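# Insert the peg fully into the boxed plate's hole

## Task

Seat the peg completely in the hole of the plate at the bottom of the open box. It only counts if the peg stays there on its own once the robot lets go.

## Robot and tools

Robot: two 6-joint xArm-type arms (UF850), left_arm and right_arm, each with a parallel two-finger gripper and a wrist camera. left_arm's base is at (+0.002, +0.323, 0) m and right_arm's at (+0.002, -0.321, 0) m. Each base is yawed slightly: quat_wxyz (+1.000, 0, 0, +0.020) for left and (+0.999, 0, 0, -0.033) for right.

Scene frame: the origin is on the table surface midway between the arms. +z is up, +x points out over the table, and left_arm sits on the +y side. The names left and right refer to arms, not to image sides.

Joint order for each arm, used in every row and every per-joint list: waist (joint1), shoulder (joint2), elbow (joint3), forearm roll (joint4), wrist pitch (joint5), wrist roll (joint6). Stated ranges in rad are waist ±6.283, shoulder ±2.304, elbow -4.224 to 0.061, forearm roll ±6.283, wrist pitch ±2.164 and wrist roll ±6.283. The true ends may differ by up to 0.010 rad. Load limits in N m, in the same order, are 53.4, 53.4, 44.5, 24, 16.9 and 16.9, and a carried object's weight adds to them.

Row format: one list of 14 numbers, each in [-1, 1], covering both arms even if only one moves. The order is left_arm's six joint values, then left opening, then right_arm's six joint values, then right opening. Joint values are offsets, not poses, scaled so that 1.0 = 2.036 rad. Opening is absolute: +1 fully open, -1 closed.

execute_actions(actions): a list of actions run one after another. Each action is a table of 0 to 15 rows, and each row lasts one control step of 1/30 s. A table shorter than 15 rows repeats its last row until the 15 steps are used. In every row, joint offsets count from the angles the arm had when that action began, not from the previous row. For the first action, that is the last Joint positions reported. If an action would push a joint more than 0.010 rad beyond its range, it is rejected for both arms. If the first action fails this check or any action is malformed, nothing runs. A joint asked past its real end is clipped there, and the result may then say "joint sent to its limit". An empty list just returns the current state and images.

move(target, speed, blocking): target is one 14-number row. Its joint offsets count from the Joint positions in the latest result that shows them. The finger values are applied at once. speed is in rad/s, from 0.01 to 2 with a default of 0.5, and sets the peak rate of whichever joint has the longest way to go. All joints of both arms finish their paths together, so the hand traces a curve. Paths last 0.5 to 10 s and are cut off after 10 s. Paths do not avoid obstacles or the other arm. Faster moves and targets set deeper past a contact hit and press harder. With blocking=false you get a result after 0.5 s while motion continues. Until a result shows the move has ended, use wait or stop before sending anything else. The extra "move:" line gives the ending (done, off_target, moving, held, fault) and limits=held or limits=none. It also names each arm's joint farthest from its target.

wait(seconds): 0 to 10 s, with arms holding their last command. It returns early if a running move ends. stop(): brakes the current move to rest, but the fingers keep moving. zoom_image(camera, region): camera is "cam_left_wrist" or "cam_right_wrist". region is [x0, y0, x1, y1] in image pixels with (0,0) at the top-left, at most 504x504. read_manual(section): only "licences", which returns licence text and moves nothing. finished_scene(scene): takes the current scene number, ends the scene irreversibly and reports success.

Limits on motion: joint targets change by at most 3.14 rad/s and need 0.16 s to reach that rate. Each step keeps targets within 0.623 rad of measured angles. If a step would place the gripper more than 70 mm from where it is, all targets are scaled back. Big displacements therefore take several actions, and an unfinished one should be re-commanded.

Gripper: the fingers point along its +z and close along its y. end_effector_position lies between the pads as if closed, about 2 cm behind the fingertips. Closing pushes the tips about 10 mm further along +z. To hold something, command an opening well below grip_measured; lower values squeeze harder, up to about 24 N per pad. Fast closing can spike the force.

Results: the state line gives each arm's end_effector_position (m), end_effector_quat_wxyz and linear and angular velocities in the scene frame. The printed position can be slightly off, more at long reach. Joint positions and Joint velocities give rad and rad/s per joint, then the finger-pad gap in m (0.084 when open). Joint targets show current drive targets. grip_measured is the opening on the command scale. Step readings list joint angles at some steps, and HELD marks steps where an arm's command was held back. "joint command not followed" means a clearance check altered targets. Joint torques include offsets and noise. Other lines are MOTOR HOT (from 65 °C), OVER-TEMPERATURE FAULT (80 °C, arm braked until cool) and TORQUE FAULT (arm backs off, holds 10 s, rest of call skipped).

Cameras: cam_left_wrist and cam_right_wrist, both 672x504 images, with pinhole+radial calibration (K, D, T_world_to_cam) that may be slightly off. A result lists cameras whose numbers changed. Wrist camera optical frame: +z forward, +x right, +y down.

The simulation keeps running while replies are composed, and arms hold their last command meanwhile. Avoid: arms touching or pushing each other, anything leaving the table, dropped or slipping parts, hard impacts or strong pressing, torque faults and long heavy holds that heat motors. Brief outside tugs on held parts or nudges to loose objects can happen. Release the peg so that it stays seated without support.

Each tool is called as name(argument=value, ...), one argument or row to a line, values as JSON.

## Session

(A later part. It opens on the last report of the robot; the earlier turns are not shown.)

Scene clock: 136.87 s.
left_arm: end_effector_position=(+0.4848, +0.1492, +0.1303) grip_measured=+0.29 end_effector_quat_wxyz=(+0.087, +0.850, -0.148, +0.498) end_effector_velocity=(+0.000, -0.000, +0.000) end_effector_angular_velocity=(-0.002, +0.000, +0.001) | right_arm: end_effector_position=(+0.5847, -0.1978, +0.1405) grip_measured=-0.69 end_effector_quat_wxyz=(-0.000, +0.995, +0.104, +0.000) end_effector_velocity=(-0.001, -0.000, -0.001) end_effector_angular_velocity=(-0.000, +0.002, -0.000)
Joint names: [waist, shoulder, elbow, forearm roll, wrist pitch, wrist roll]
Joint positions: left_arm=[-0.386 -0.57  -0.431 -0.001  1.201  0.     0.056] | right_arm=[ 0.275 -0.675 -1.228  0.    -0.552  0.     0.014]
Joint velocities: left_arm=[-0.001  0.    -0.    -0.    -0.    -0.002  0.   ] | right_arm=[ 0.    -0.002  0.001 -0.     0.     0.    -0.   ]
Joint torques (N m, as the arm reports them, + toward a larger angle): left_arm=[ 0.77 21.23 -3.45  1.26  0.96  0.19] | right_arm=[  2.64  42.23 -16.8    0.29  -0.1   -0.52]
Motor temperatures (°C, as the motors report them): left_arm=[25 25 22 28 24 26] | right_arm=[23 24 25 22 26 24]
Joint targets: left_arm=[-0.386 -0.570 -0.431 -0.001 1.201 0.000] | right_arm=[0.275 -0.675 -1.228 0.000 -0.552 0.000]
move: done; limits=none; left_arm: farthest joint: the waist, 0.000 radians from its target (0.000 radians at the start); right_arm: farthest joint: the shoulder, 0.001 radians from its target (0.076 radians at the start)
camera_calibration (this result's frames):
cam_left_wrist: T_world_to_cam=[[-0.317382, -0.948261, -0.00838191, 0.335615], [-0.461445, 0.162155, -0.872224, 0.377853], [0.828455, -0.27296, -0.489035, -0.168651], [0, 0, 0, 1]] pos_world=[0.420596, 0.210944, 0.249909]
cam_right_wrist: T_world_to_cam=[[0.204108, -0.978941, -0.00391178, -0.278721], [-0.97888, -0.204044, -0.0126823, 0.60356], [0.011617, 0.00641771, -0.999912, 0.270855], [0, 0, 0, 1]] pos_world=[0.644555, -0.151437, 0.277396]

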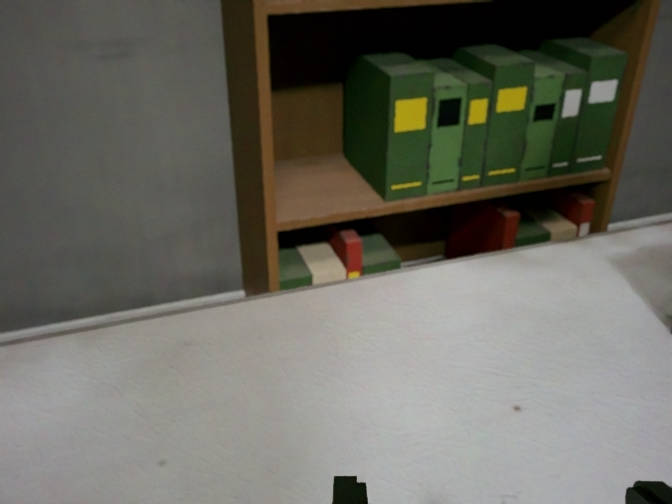

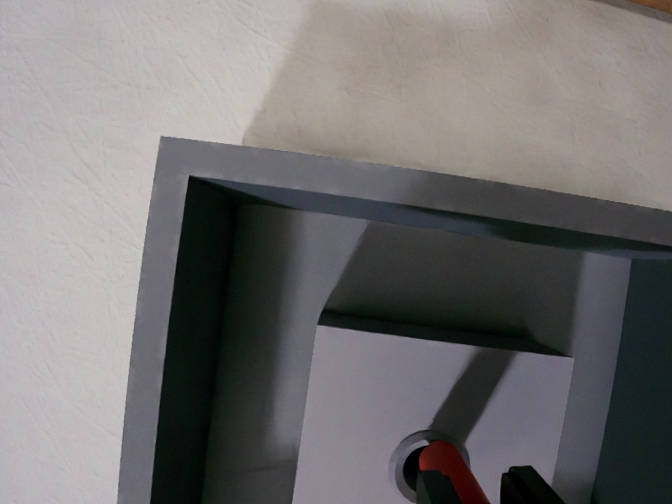

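move(
  target=[0,0,0,0,0,0,0.3,0.002,0.0019,0.0087,0,0.0068,0,-0.9],
  speed=0.04,
)

zoom_image(
  camera="cam_right_wrist",
  region=[360,384,520,504],
)

Scene clock: 147.73 s.
left_arm: end_effector_position=(+0.4848, +0.1492, +0.1303) grip_measured=+0.29 end_effector_quat_wxyz=(+0.087, +0.850, -0.148, +0.498) end_effector_velocity=(-0.001, -0.000, -0.001) end_effector_angular_velocity=(+0.000, +0.002, -0.000) | right_arm: end_effector_position=(+0.5792, -0.1965, +0.1366) grip_measured=-0.69 end_effector_quat_wxyz=(-0.000, +0.994, +0.106, +0.000) end_effector_velocity=(-0.000, +0.000, -0.001) end_effector_angular_velocity=(-0.000, +0.000, +0.001)
Joint names: [waist, shoulder, elbow, forearm roll, wrist pitch, wrist roll]
Joint positions: left_arm=[-0.386 -0.57  -0.431 -0.001  1.201  0.     0.056] | right_arm=[ 0.279 -0.671 -1.21   0.    -0.539  0.     0.014]
Joint velocities: left_arm=[-0.    -0.001  0.001  0.    -0.    -0.    -0.   ] | right_arm=[ 0.001 -0.001  0.001  0.     0.001  0.    -0.   ]
Joint torques (N m, as the arm reports them, + toward a larger angle): left_arm=[ 0.82 20.45 -3.94  1.8   1.02  0.31] | right_arm=[  3.14  42.43 -17.63  -0.67  -0.26  -0.61]
Motor temperatures (°C, as the motors report them): left_arm=[25 25 22 28 24 26] | right_arm=[23 24 25 22 26 24]
Joint targets: left_arm=[-0.386 -0.570 -0.431 -0.001 1.201 0.000] | right_arm=[0.279 -0.671 -1.210 0.000 -0.539 0.000]
move: done; limits=none; left_arm: farthest joint: the waist, 0.000 radians from its target (0.000 radians at the start); right_arm: farthest joint: the wrist pitch, 0.001 radians from its target (0.014 radians at the start)
camera_calibration (this result's frames):
cam_left_wrist: T_world_to_cam=[[-0.317382, -0.948261, -0.00838181, 0.335615], [-0.461445, 0.162155, -0.872224, 0.377853], [0.828455, -0.27296, -0.489035, -0.168651], [0, 0, 0, 1]] pos_world=[0.420596, 0.210944, 0.249909]
cam_right_wrist: T_world_to_cam=[[0.208061, -0.978108, -0.00391192, -0.278496], [-0.978047, -0.207997, -0.0127164, 0.597149], [0.0116244, 0.00647184, -0.999911, 0.267051], [0, 0, 0, 1]] pos_world=[0.63888, -0.149922, 0.273532]

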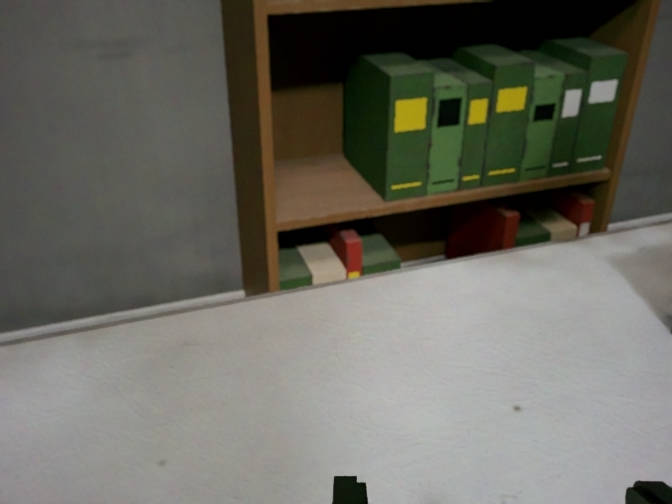

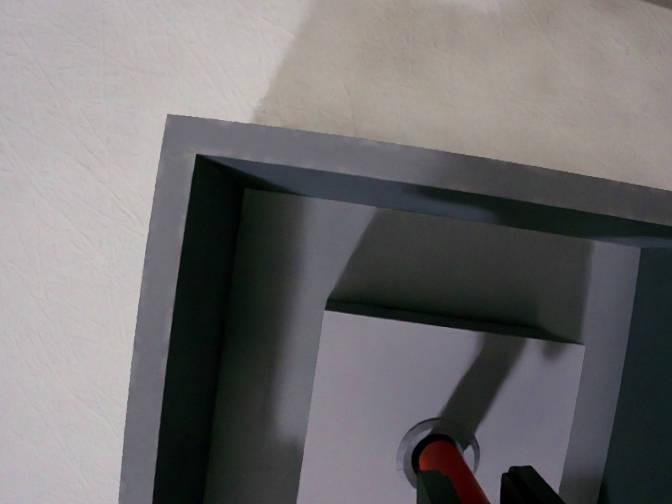

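Region (360, 384, 520, 504) of cam_right_wrist's 672x504 image, scaled by 3.150, with more detail than that image has; it fills the top 378 rows of this view, and the rest is white.

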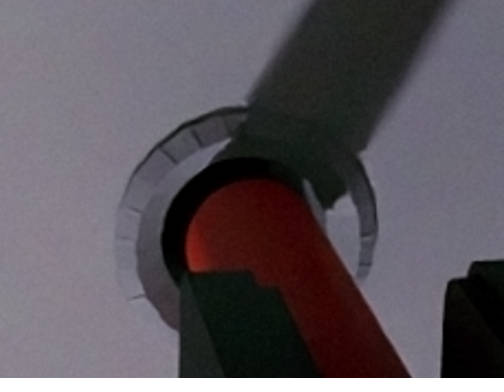

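move(
  target=[0,0,0,0,0,0,0.3,0,-0.0135,0.0005,0,0.014,0,-0.9],
  speed=0.025,
)

zoom_image(
  camera="cam_right_wrist",
  region=[360,384,520,504],
)

Scene clock: 157.43 s.
left_arm: end_effector_position=(+0.4848, +0.1492, +0.1303) grip_measured=+0.29 end_effector_quat_wxyz=(+0.087, +0.850, -0.148, +0.498) end_effector_velocity=(-0.001, +0.000, -0.000) end_effector_angular_velocity=(+0.002, +0.002, -0.001) | right_arm: end_effector_position=(+0.5791, -0.1965, +0.1201) grip_measured=-0.69 end_effector_quat_wxyz=(-0.000, +0.994, +0.106, +0.000) end_effector_velocity=(+0.001, -0.000, -0.000) end_effector_angular_velocity=(+0.000, -0.001, -0.000)
Joint names: [waist, shoulder, elbow, forearm roll, wrist pitch, wrist roll]
Joint positions: left_arm=[-0.386 -0.57  -0.431 -0.001  1.201  0.     0.056] | right_arm=[ 0.279 -0.698 -1.209  0.    -0.51   0.     0.014]
Joint velocities: left_arm=[-0.     0.     0.001  0.    -0.001  0.001 -0.   ] | right_arm=[-0.    -0.001 -0.001 -0.     0.002  0.    -0.   ]
Joint torques (N m, as the arm reports them, + toward a larger angle): left_arm=[ 0.7  21.15 -4.17  1.51  1.05  0.3 ] | right_arm=[  2.82  38.82 -16.4   -0.09  -0.19  -0.63]
Motor temperatures (°C, as the motors report them): left_arm=[25 25 22 28 24 26] | right_arm=[23 24 25 22 26 24]
Joint targets: left_arm=[-0.386 -0.570 -0.431 -0.001 1.201 0.000] | right_arm=[0.279 -0.698 -1.209 0.000 -0.510 0.000]
move: done; limits=none; left_arm: farthest joint: the waist, 0.000 radians from its target (0.000 radians at the start); right_arm: farthest joint: the waist, 0.000 radians from its target (0.000 radians at the start)
camera_calibration (this result's frames):
cam_left_wrist: T_world_to_cam=[[-0.317382, -0.948261, -0.00838186, 0.335615], [-0.461445, 0.162155, -0.872224, 0.377853], [0.828455, -0.27296, -0.489035, -0.168651], [0, 0, 0, 1]] pos_world=[0.420596, 0.210944, 0.249909]
cam_right_wrist: T_world_to_cam=[[0.208061, -0.978108, -0.00391181, -0.278561], [-0.978046, -0.207997, -0.0127433, 0.596897], [0.0116507, 0.00647732, -0.999911, 0.250553], [0, 0, 0, 1]] pos_world=[0.638832, -0.149932, 0.257047]

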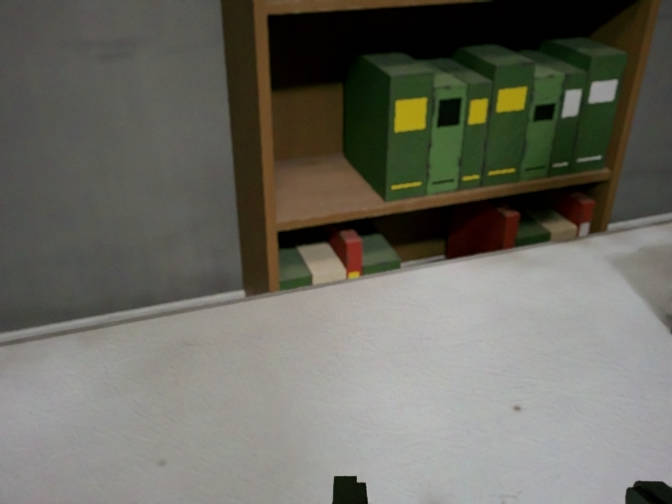

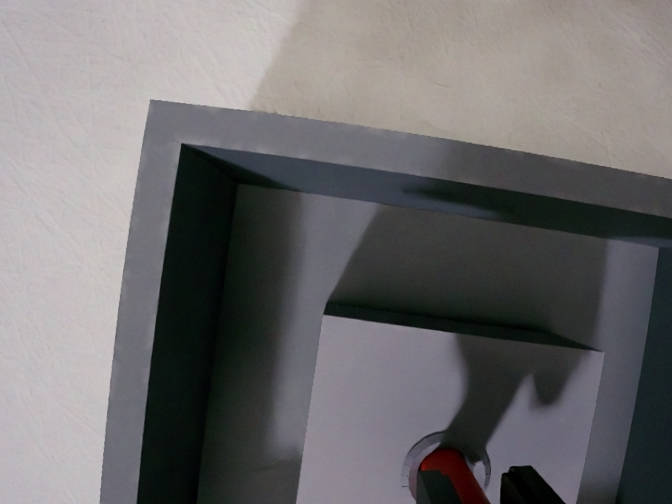

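Region (360, 384, 520, 504) of cam_right_wrist's 672x504 image, scaled by 3.150, with more detail than that image has; it fills the top 378 rows of this view, and the rest is white.

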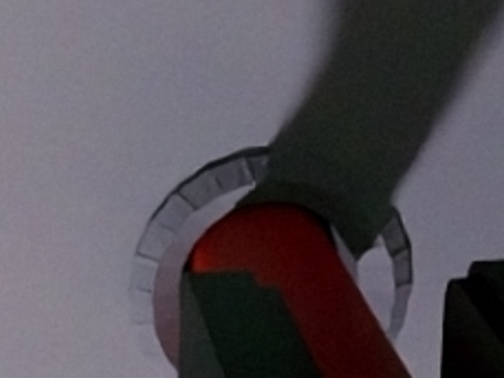

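move(
  target=[0,0,0,0,0,0,0.3,0,-0.0214,-0.0009,0,0.0205,0,-0.9],
  speed=0.03,
)

Scene clock: 166.97 s.
left_arm: end_effector_position=(+0.4848, +0.1492, +0.1303) grip_measured=+0.29 end_effector_quat_wxyz=(+0.087, +0.850, -0.148, +0.498) end_effector_velocity=(+0.000, -0.000, -0.000) end_effector_angular_velocity=(+0.001, +0.000, -0.001) | right_arm: end_effector_position=(+0.5792, -0.1965, +0.0951) grip_measured=-0.69 end_effector_quat_wxyz=(-0.000, +0.994, +0.106, +0.000) end_effector_velocity=(+0.000, +0.000, -0.000) end_effector_angular_velocity=(+0.000, -0.001, +0.001)
Joint names: [waist, shoulder, elbow, forearm roll, wrist pitch, wrist roll]
Joint positions: left_arm=[-0.386 -0.57  -0.431 -0.001  1.201  0.     0.056] | right_arm=[ 0.279 -0.742 -1.211  0.    -0.469  0.     0.014]
Joint velocities: left_arm=[-0.    -0.001 -0.002 -0.    -0.001  0.001  0.   ] | right_arm=[ 0.    -0.001 -0.    -0.     0.001 -0.001  0.   ]
Joint torques (N m, as the arm reports them, + toward a larger angle): left_arm=[ 0.16 20.36 -3.9   1.59  0.98  0.32] | right_arm=[  3.49  40.42 -15.22   0.    -0.36  -0.84]
Motor temperatures (°C, as the motors report them): left_arm=[25 25 22 28 24 26] | right_arm=[23 24 25 22 26 24]
Joint targets: left_arm=[-0.386 -0.570 -0.431 -0.001 1.201 0.000] | right_arm=[0.279 -0.742 -1.211 0.000 -0.469 0.000]
move: done; limits=none; left_arm: farthest joint: the waist, 0.000 radians from its target (0.000 radians at the start); right_arm: farthest joint: the waist, 0.000 radians from its target (0.000 radians at the start)
camera_calibration (this result's frames):
cam_left_wrist: T_world_to_cam=[[-0.317382, -0.948261, -0.00838186, 0.335615], [-0.461445, 0.162155, -0.872224, 0.377853], [0.828455, -0.27296, -0.489035, -0.168651], [0, 0, 0, 1]] pos_world=[0.420596, 0.210944, 0.249909]
cam_right_wrist: T_world_to_cam=[[0.208061, -0.978108, -0.00391188, -0.278658], [-0.978046, -0.207997, -0.0128034, 0.596648], [0.0117094, 0.00648988, -0.99991, 0.225506], [0, 0, 0, 1]] pos_world=[0.638887, -0.14992, 0.232035]

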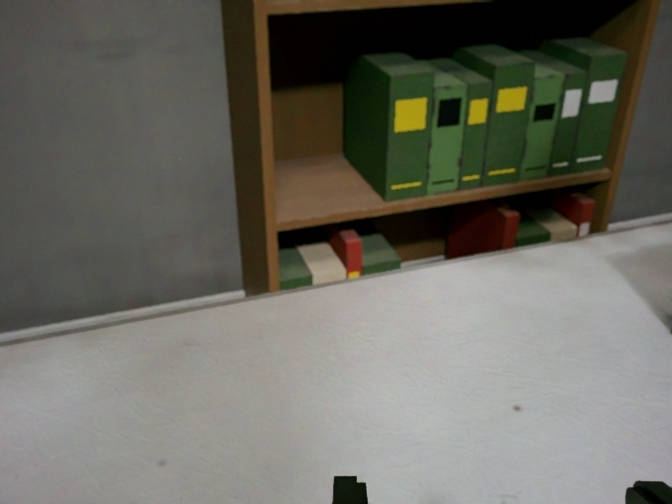

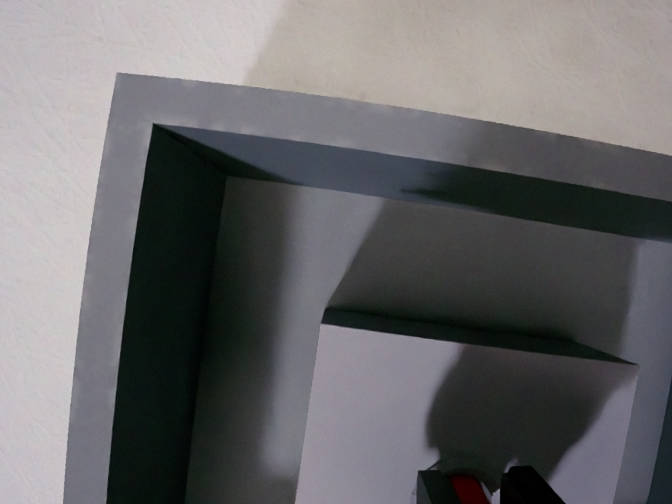

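move(
  target=[0,0,0,0,0,0,0.3,0,-0.0088,-0.0009,0,0.0079,0,-0.9],
  speed=0.02,
)

execute_actions(
  actions=[
    [[0,0,0,0,0,0,0.3,0,0,0,0,0,0,-0.2]],
  ],
)

move(
  target=[0,0,0,0,0,0,0.3,0,0.0437,0.0013,0,-0.0424,0,-0.2],
  speed=0.15,
)

Scene clock: 174.13 s.
left_arm: end_effector_position=(+0.4848, +0.1492, +0.1303) grip_measured=+0.29 end_effector_quat_wxyz=(+0.087, +0.850, -0.148, +0.498) end_effector_velocity=(+0.000, -0.000, +0.000) end_effector_angular_velocity=(-0.000, -0.001, -0.000) | right_arm: end_effector_position=(+0.5793, -0.1965, +0.0852) grip_measured=-0.69 end_effector_quat_wxyz=(-0.000, +0.994, +0.106, +0.000) end_effector_velocity=(+0.000, +0.000, -0.000) end_effector_angular_velocity=(+0.000, -0.001, -0.000)
Joint names: [waist, shoulder, elbow, forearm roll, wrist pitch, wrist roll]
Joint positions: left_arm=[-0.386 -0.57  -0.431 -0.001  1.201  0.     0.056] | right_arm=[ 0.279 -0.759 -1.213  0.    -0.453  0.     0.014]
Joint velocities: left_arm=[-0.     0.     0.     0.     0.001  0.     0.   ] | right_arm=[ 0.    -0.001 -0.    -0.     0.001  0.    -0.   ]
Joint torques (N m, as the arm reports them, + toward a larger angle): left_arm=[ 0.76 20.72 -4.08  1.4   1.01  0.29] | right_arm=[  2.35  41.19 -15.08  -0.48  -0.3   -0.65]
Motor temperatures (°C, as the motors report them): left_arm=[25 25 22 28 24 26] | right_arm=[23 24 25 22 26 24]
Joint targets: left_arm=[-0.386 -0.570 -0.431 -0.001 1.201 0.000] | right_arm=[0.279 -0.759 -1.213 0.000 -0.453 0.000]
move: done; limits=none; left_arm: farthest joint: the waist, 0.000 radians from its target (0.000 radians at the start); right_arm: farthest joint: the shoulder, 0.001 radians from its target (0.018 radians at the start)
camera_calibration (this result's frames):
cam_left_wrist: T_world_to_cam=[[-0.317382, -0.948261, -0.00838186, 0.335615], [-0.461445, 0.162155, -0.872224, 0.377853], [0.828455, -0.27296, -0.489035, -0.168651], [0, 0, 0, 1]] pos_world=[0.420596, 0.210944, 0.249909]
cam_right_wrist: T_world_to_cam=[[0.208061, -0.978108, -0.00391188, -0.278697], [-0.978046, -0.207996, -0.0128234, 0.596581], [0.011729, 0.00649404, -0.99991, 0.215579], [0, 0, 0, 1]] pos_world=[0.638941, -0.149909, 0.22212]

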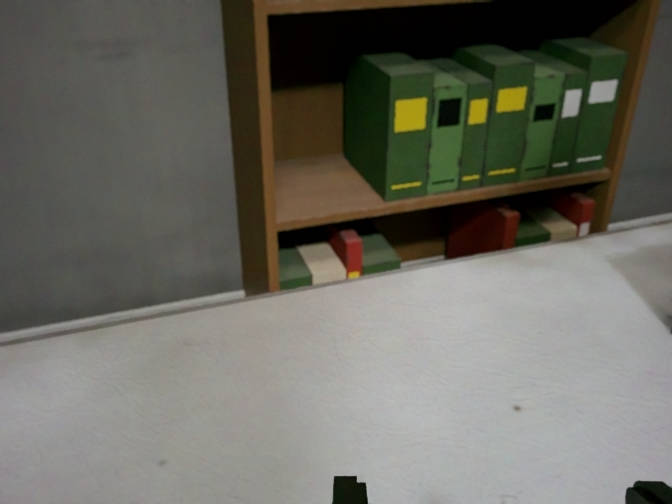

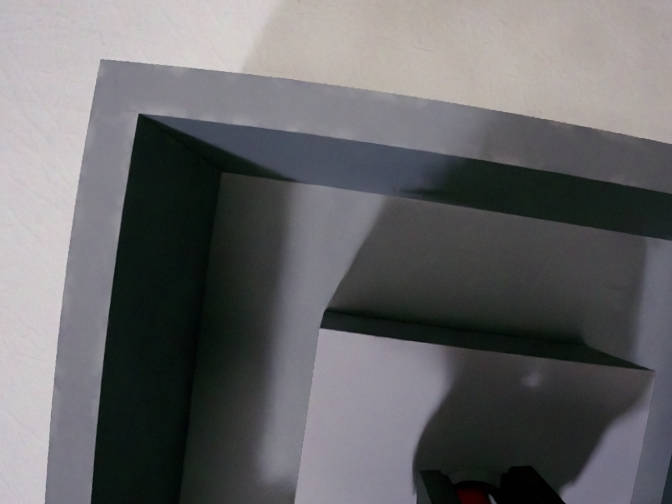

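Scene clock: 174.63 s.
left_arm: end_effector_position=(+0.4848, +0.1492, +0.1303) grip_measured=+0.29 end_effector_quat_wxyz=(+0.087, +0.850, -0.148, +0.498) end_effector_velocity=(-0.000, -0.000, -0.000) end_effector_angular_velocity=(-0.001, +0.002, +0.001) | right_arm: end_effector_position=(+0.5793, -0.1965, +0.0852) grip_measured=-0.22 end_effector_quat_wxyz=(-0.000, +0.994, +0.106, +0.000) end_effector_velocity=(-0.000, -0.000, -0.000) end_effector_angular_velocity=(-0.000, +0.001, -0.000)
Joint names: [waist, shoulder, elbow, forearm roll, wrist pitch, wrist roll]
Joint positions: left_arm=[-0.386 -0.57  -0.431 -0.001  1.201  0.     0.056] | right_arm=[ 0.279 -0.759 -1.213  0.    -0.453  0.     0.035]
Joint velocities: left_arm=[-0.    -0.001 -0.    -0.    -0.    -0.002 -0.   ] | right_arm=[-0.    -0.     0.    -0.    -0.001  0.     0.   ]
Joint torques (N m, as the arm reports them, + toward a larger angle): left_arm=[ 1.46 21.06 -3.95  1.68  1.07  0.18] | right_arm=[  7.74  42.29 -15.73  -0.12  -0.23  -0.66]
Motor temperatures (°C, as the motors report them): left_arm=[25 25 22 28 24 26] | right_arm=[23 24 25 22 26 24]
Joint targets: left_arm=[-0.386 -0.570 -0.431 -0.001 1.201 0.000] | right_arm=[0.279 -0.759 -1.213 0.000 -0.453 0.000]
Step readings (joint positions):
0: left_arm=[-0.386 -0.570 -0.431 -0.001 1.201 0.000] | right_arm=[0.279 -0.759 -1.213 0.000 -0.453 0.000]
1: left_arm=[-0.386 -0.570 -0.431 -0.001 1.201 0.000] | right_arm=[0.279 -0.759 -1.213 0.000 -0.453 0.000]
2: left_arm=[-0.386 -0.570 -0.431 -0.001 1.201 0.000] | right_arm=[0.279 -0.759 -1.213 0.000 -0.453 0.000]
4: left_arm=[-0.386 -0.570 -0.431 -0.001 1.201 0.000] | right_arm=[0.279 -0.759 -1.213 0.000 -0.453 0.000]
8: left_arm=[-0.386 -0.570 -0.431 -0.001 1.201 0.000] | right_arm=[0.279 -0.759 -1.213 0.000 -0.453 0.000]
15: Joint positions above
camera_calibration (this result's frames):
cam_left_wrist: T_world_to_cam=[[-0.317382, -0.948261, -0.00838167, 0.335615], [-0.461445, 0.162155, -0.872224, 0.377853], [0.828455, -0.27296, -0.489035, -0.168651], [0, 0, 0, 1]] pos_world=[0.420596, 0.210944, 0.249909]
cam_right_wrist: T_world_to_cam=[[0.208061, -0.978108, -0.00391188, -0.278697], [-0.978045, -0.207997, -0.0128277, 0.596583], [0.0117332, 0.00649495, -0.99991, 0.215579], [0, 0, 0, 1]] pos_world=[0.638942, -0.149908, 0.222122]

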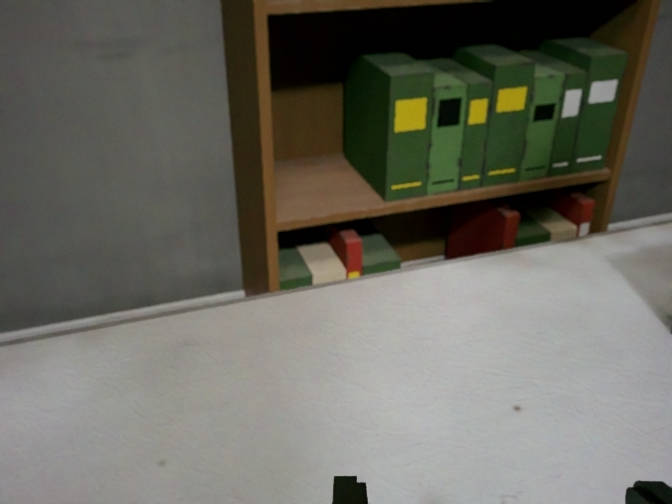

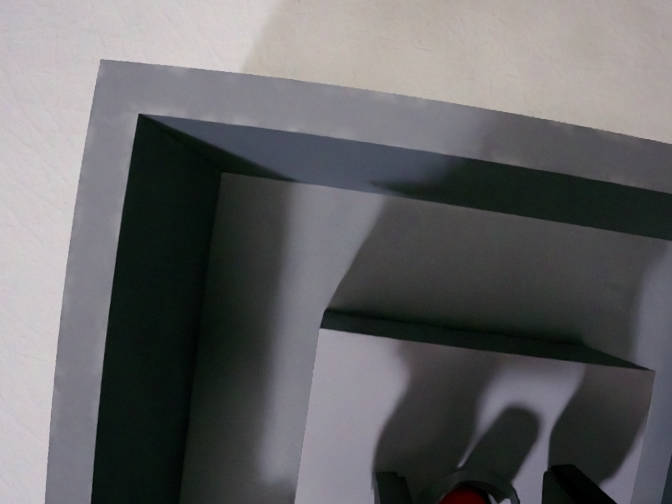

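Scene clock: 175.63 s.
left_arm: end_effector_position=(+0.4848, +0.1492, +0.1303) grip_measured=+0.29 end_effector_quat_wxyz=(+0.087, +0.850, -0.148, +0.498) end_effector_velocity=(-0.001, +0.000, -0.000) end_effector_angular_velocity=(-0.001, +0.001, +0.001) | right_arm: end_effector_position=(+0.5791, -0.1965, +0.1366) grip_measured=-0.22 end_effector_quat_wxyz=(-0.000, +0.994, +0.106, +0.000) end_effector_velocity=(+0.000, +0.000, +0.001) end_effector_angular_velocity=(+0.000, -0.001, -0.000)
Joint names: [waist, shoulder, elbow, forearm roll, wrist pitch, wrist roll]
Joint positions: left_arm=[-0.386 -0.57  -0.431 -0.001  1.201  0.     0.056] | right_arm=[ 0.279 -0.671 -1.21   0.    -0.539  0.     0.035]
Joint velocities: left_arm=[-0.     0.     0.002 -0.     0.001 -0.001  0.   ] | right_arm=[ 0.     0.002 -0.001  0.    -0.001  0.    -0.   ]
Joint torques (N m, as the arm reports them, + toward a larger angle): left_arm=[ 0.96 20.51 -3.91  1.36  0.96  0.27] | right_arm=[  3.06  42.45 -16.35  -0.39  -0.2   -0.58]
Motor temperatures (°C, as the motors report them): left_arm=[25 25 22 28 24 26] | right_arm=[23 24 25 22 26 24]
Joint targets: left_arm=[-0.386 -0.570 -0.431 -0.001 1.201 0.000] | right_arm=[0.279 -0.670 -1.210 0.000 -0.539 0.000]
move: done; limits=none; left_arm: farthest joint: the waist, 0.000 radians from its target (0.000 radians at the start); right_arm: farthest joint: the shoulder, 0.001 radians from its target (0.089 radians at the start)
camera_calibration (this result's frames):
cam_left_wrist: T_world_to_cam=[[-0.317382, -0.948261, -0.00838168, 0.335615], [-0.461445, 0.162155, -0.872224, 0.377853], [0.828455, -0.27296, -0.489035, -0.168651], [0, 0, 0, 1]] pos_world=[0.420596, 0.210944, 0.249909]
cam_right_wrist: T_world_to_cam=[[0.208062, -0.978108, -0.00391024, -0.278497], [-0.978049, -0.207999, -0.0125391, 0.597059], [0.0114513, 0.00643332, -0.999914, 0.267157], [0, 0, 0, 1]] pos_world=[0.638838, -0.149931, 0.273531]

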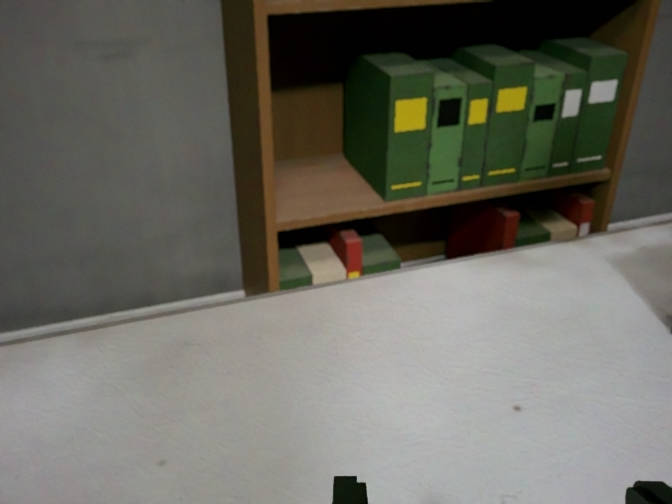

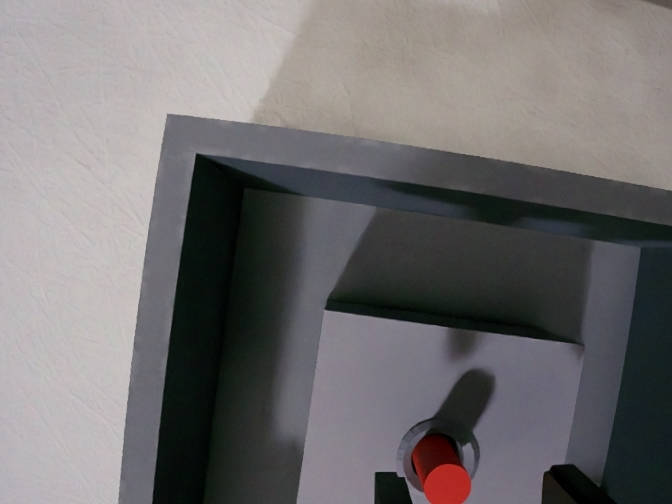

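finished_scene(
  scene=1,
)

The scene is finished: the task was done.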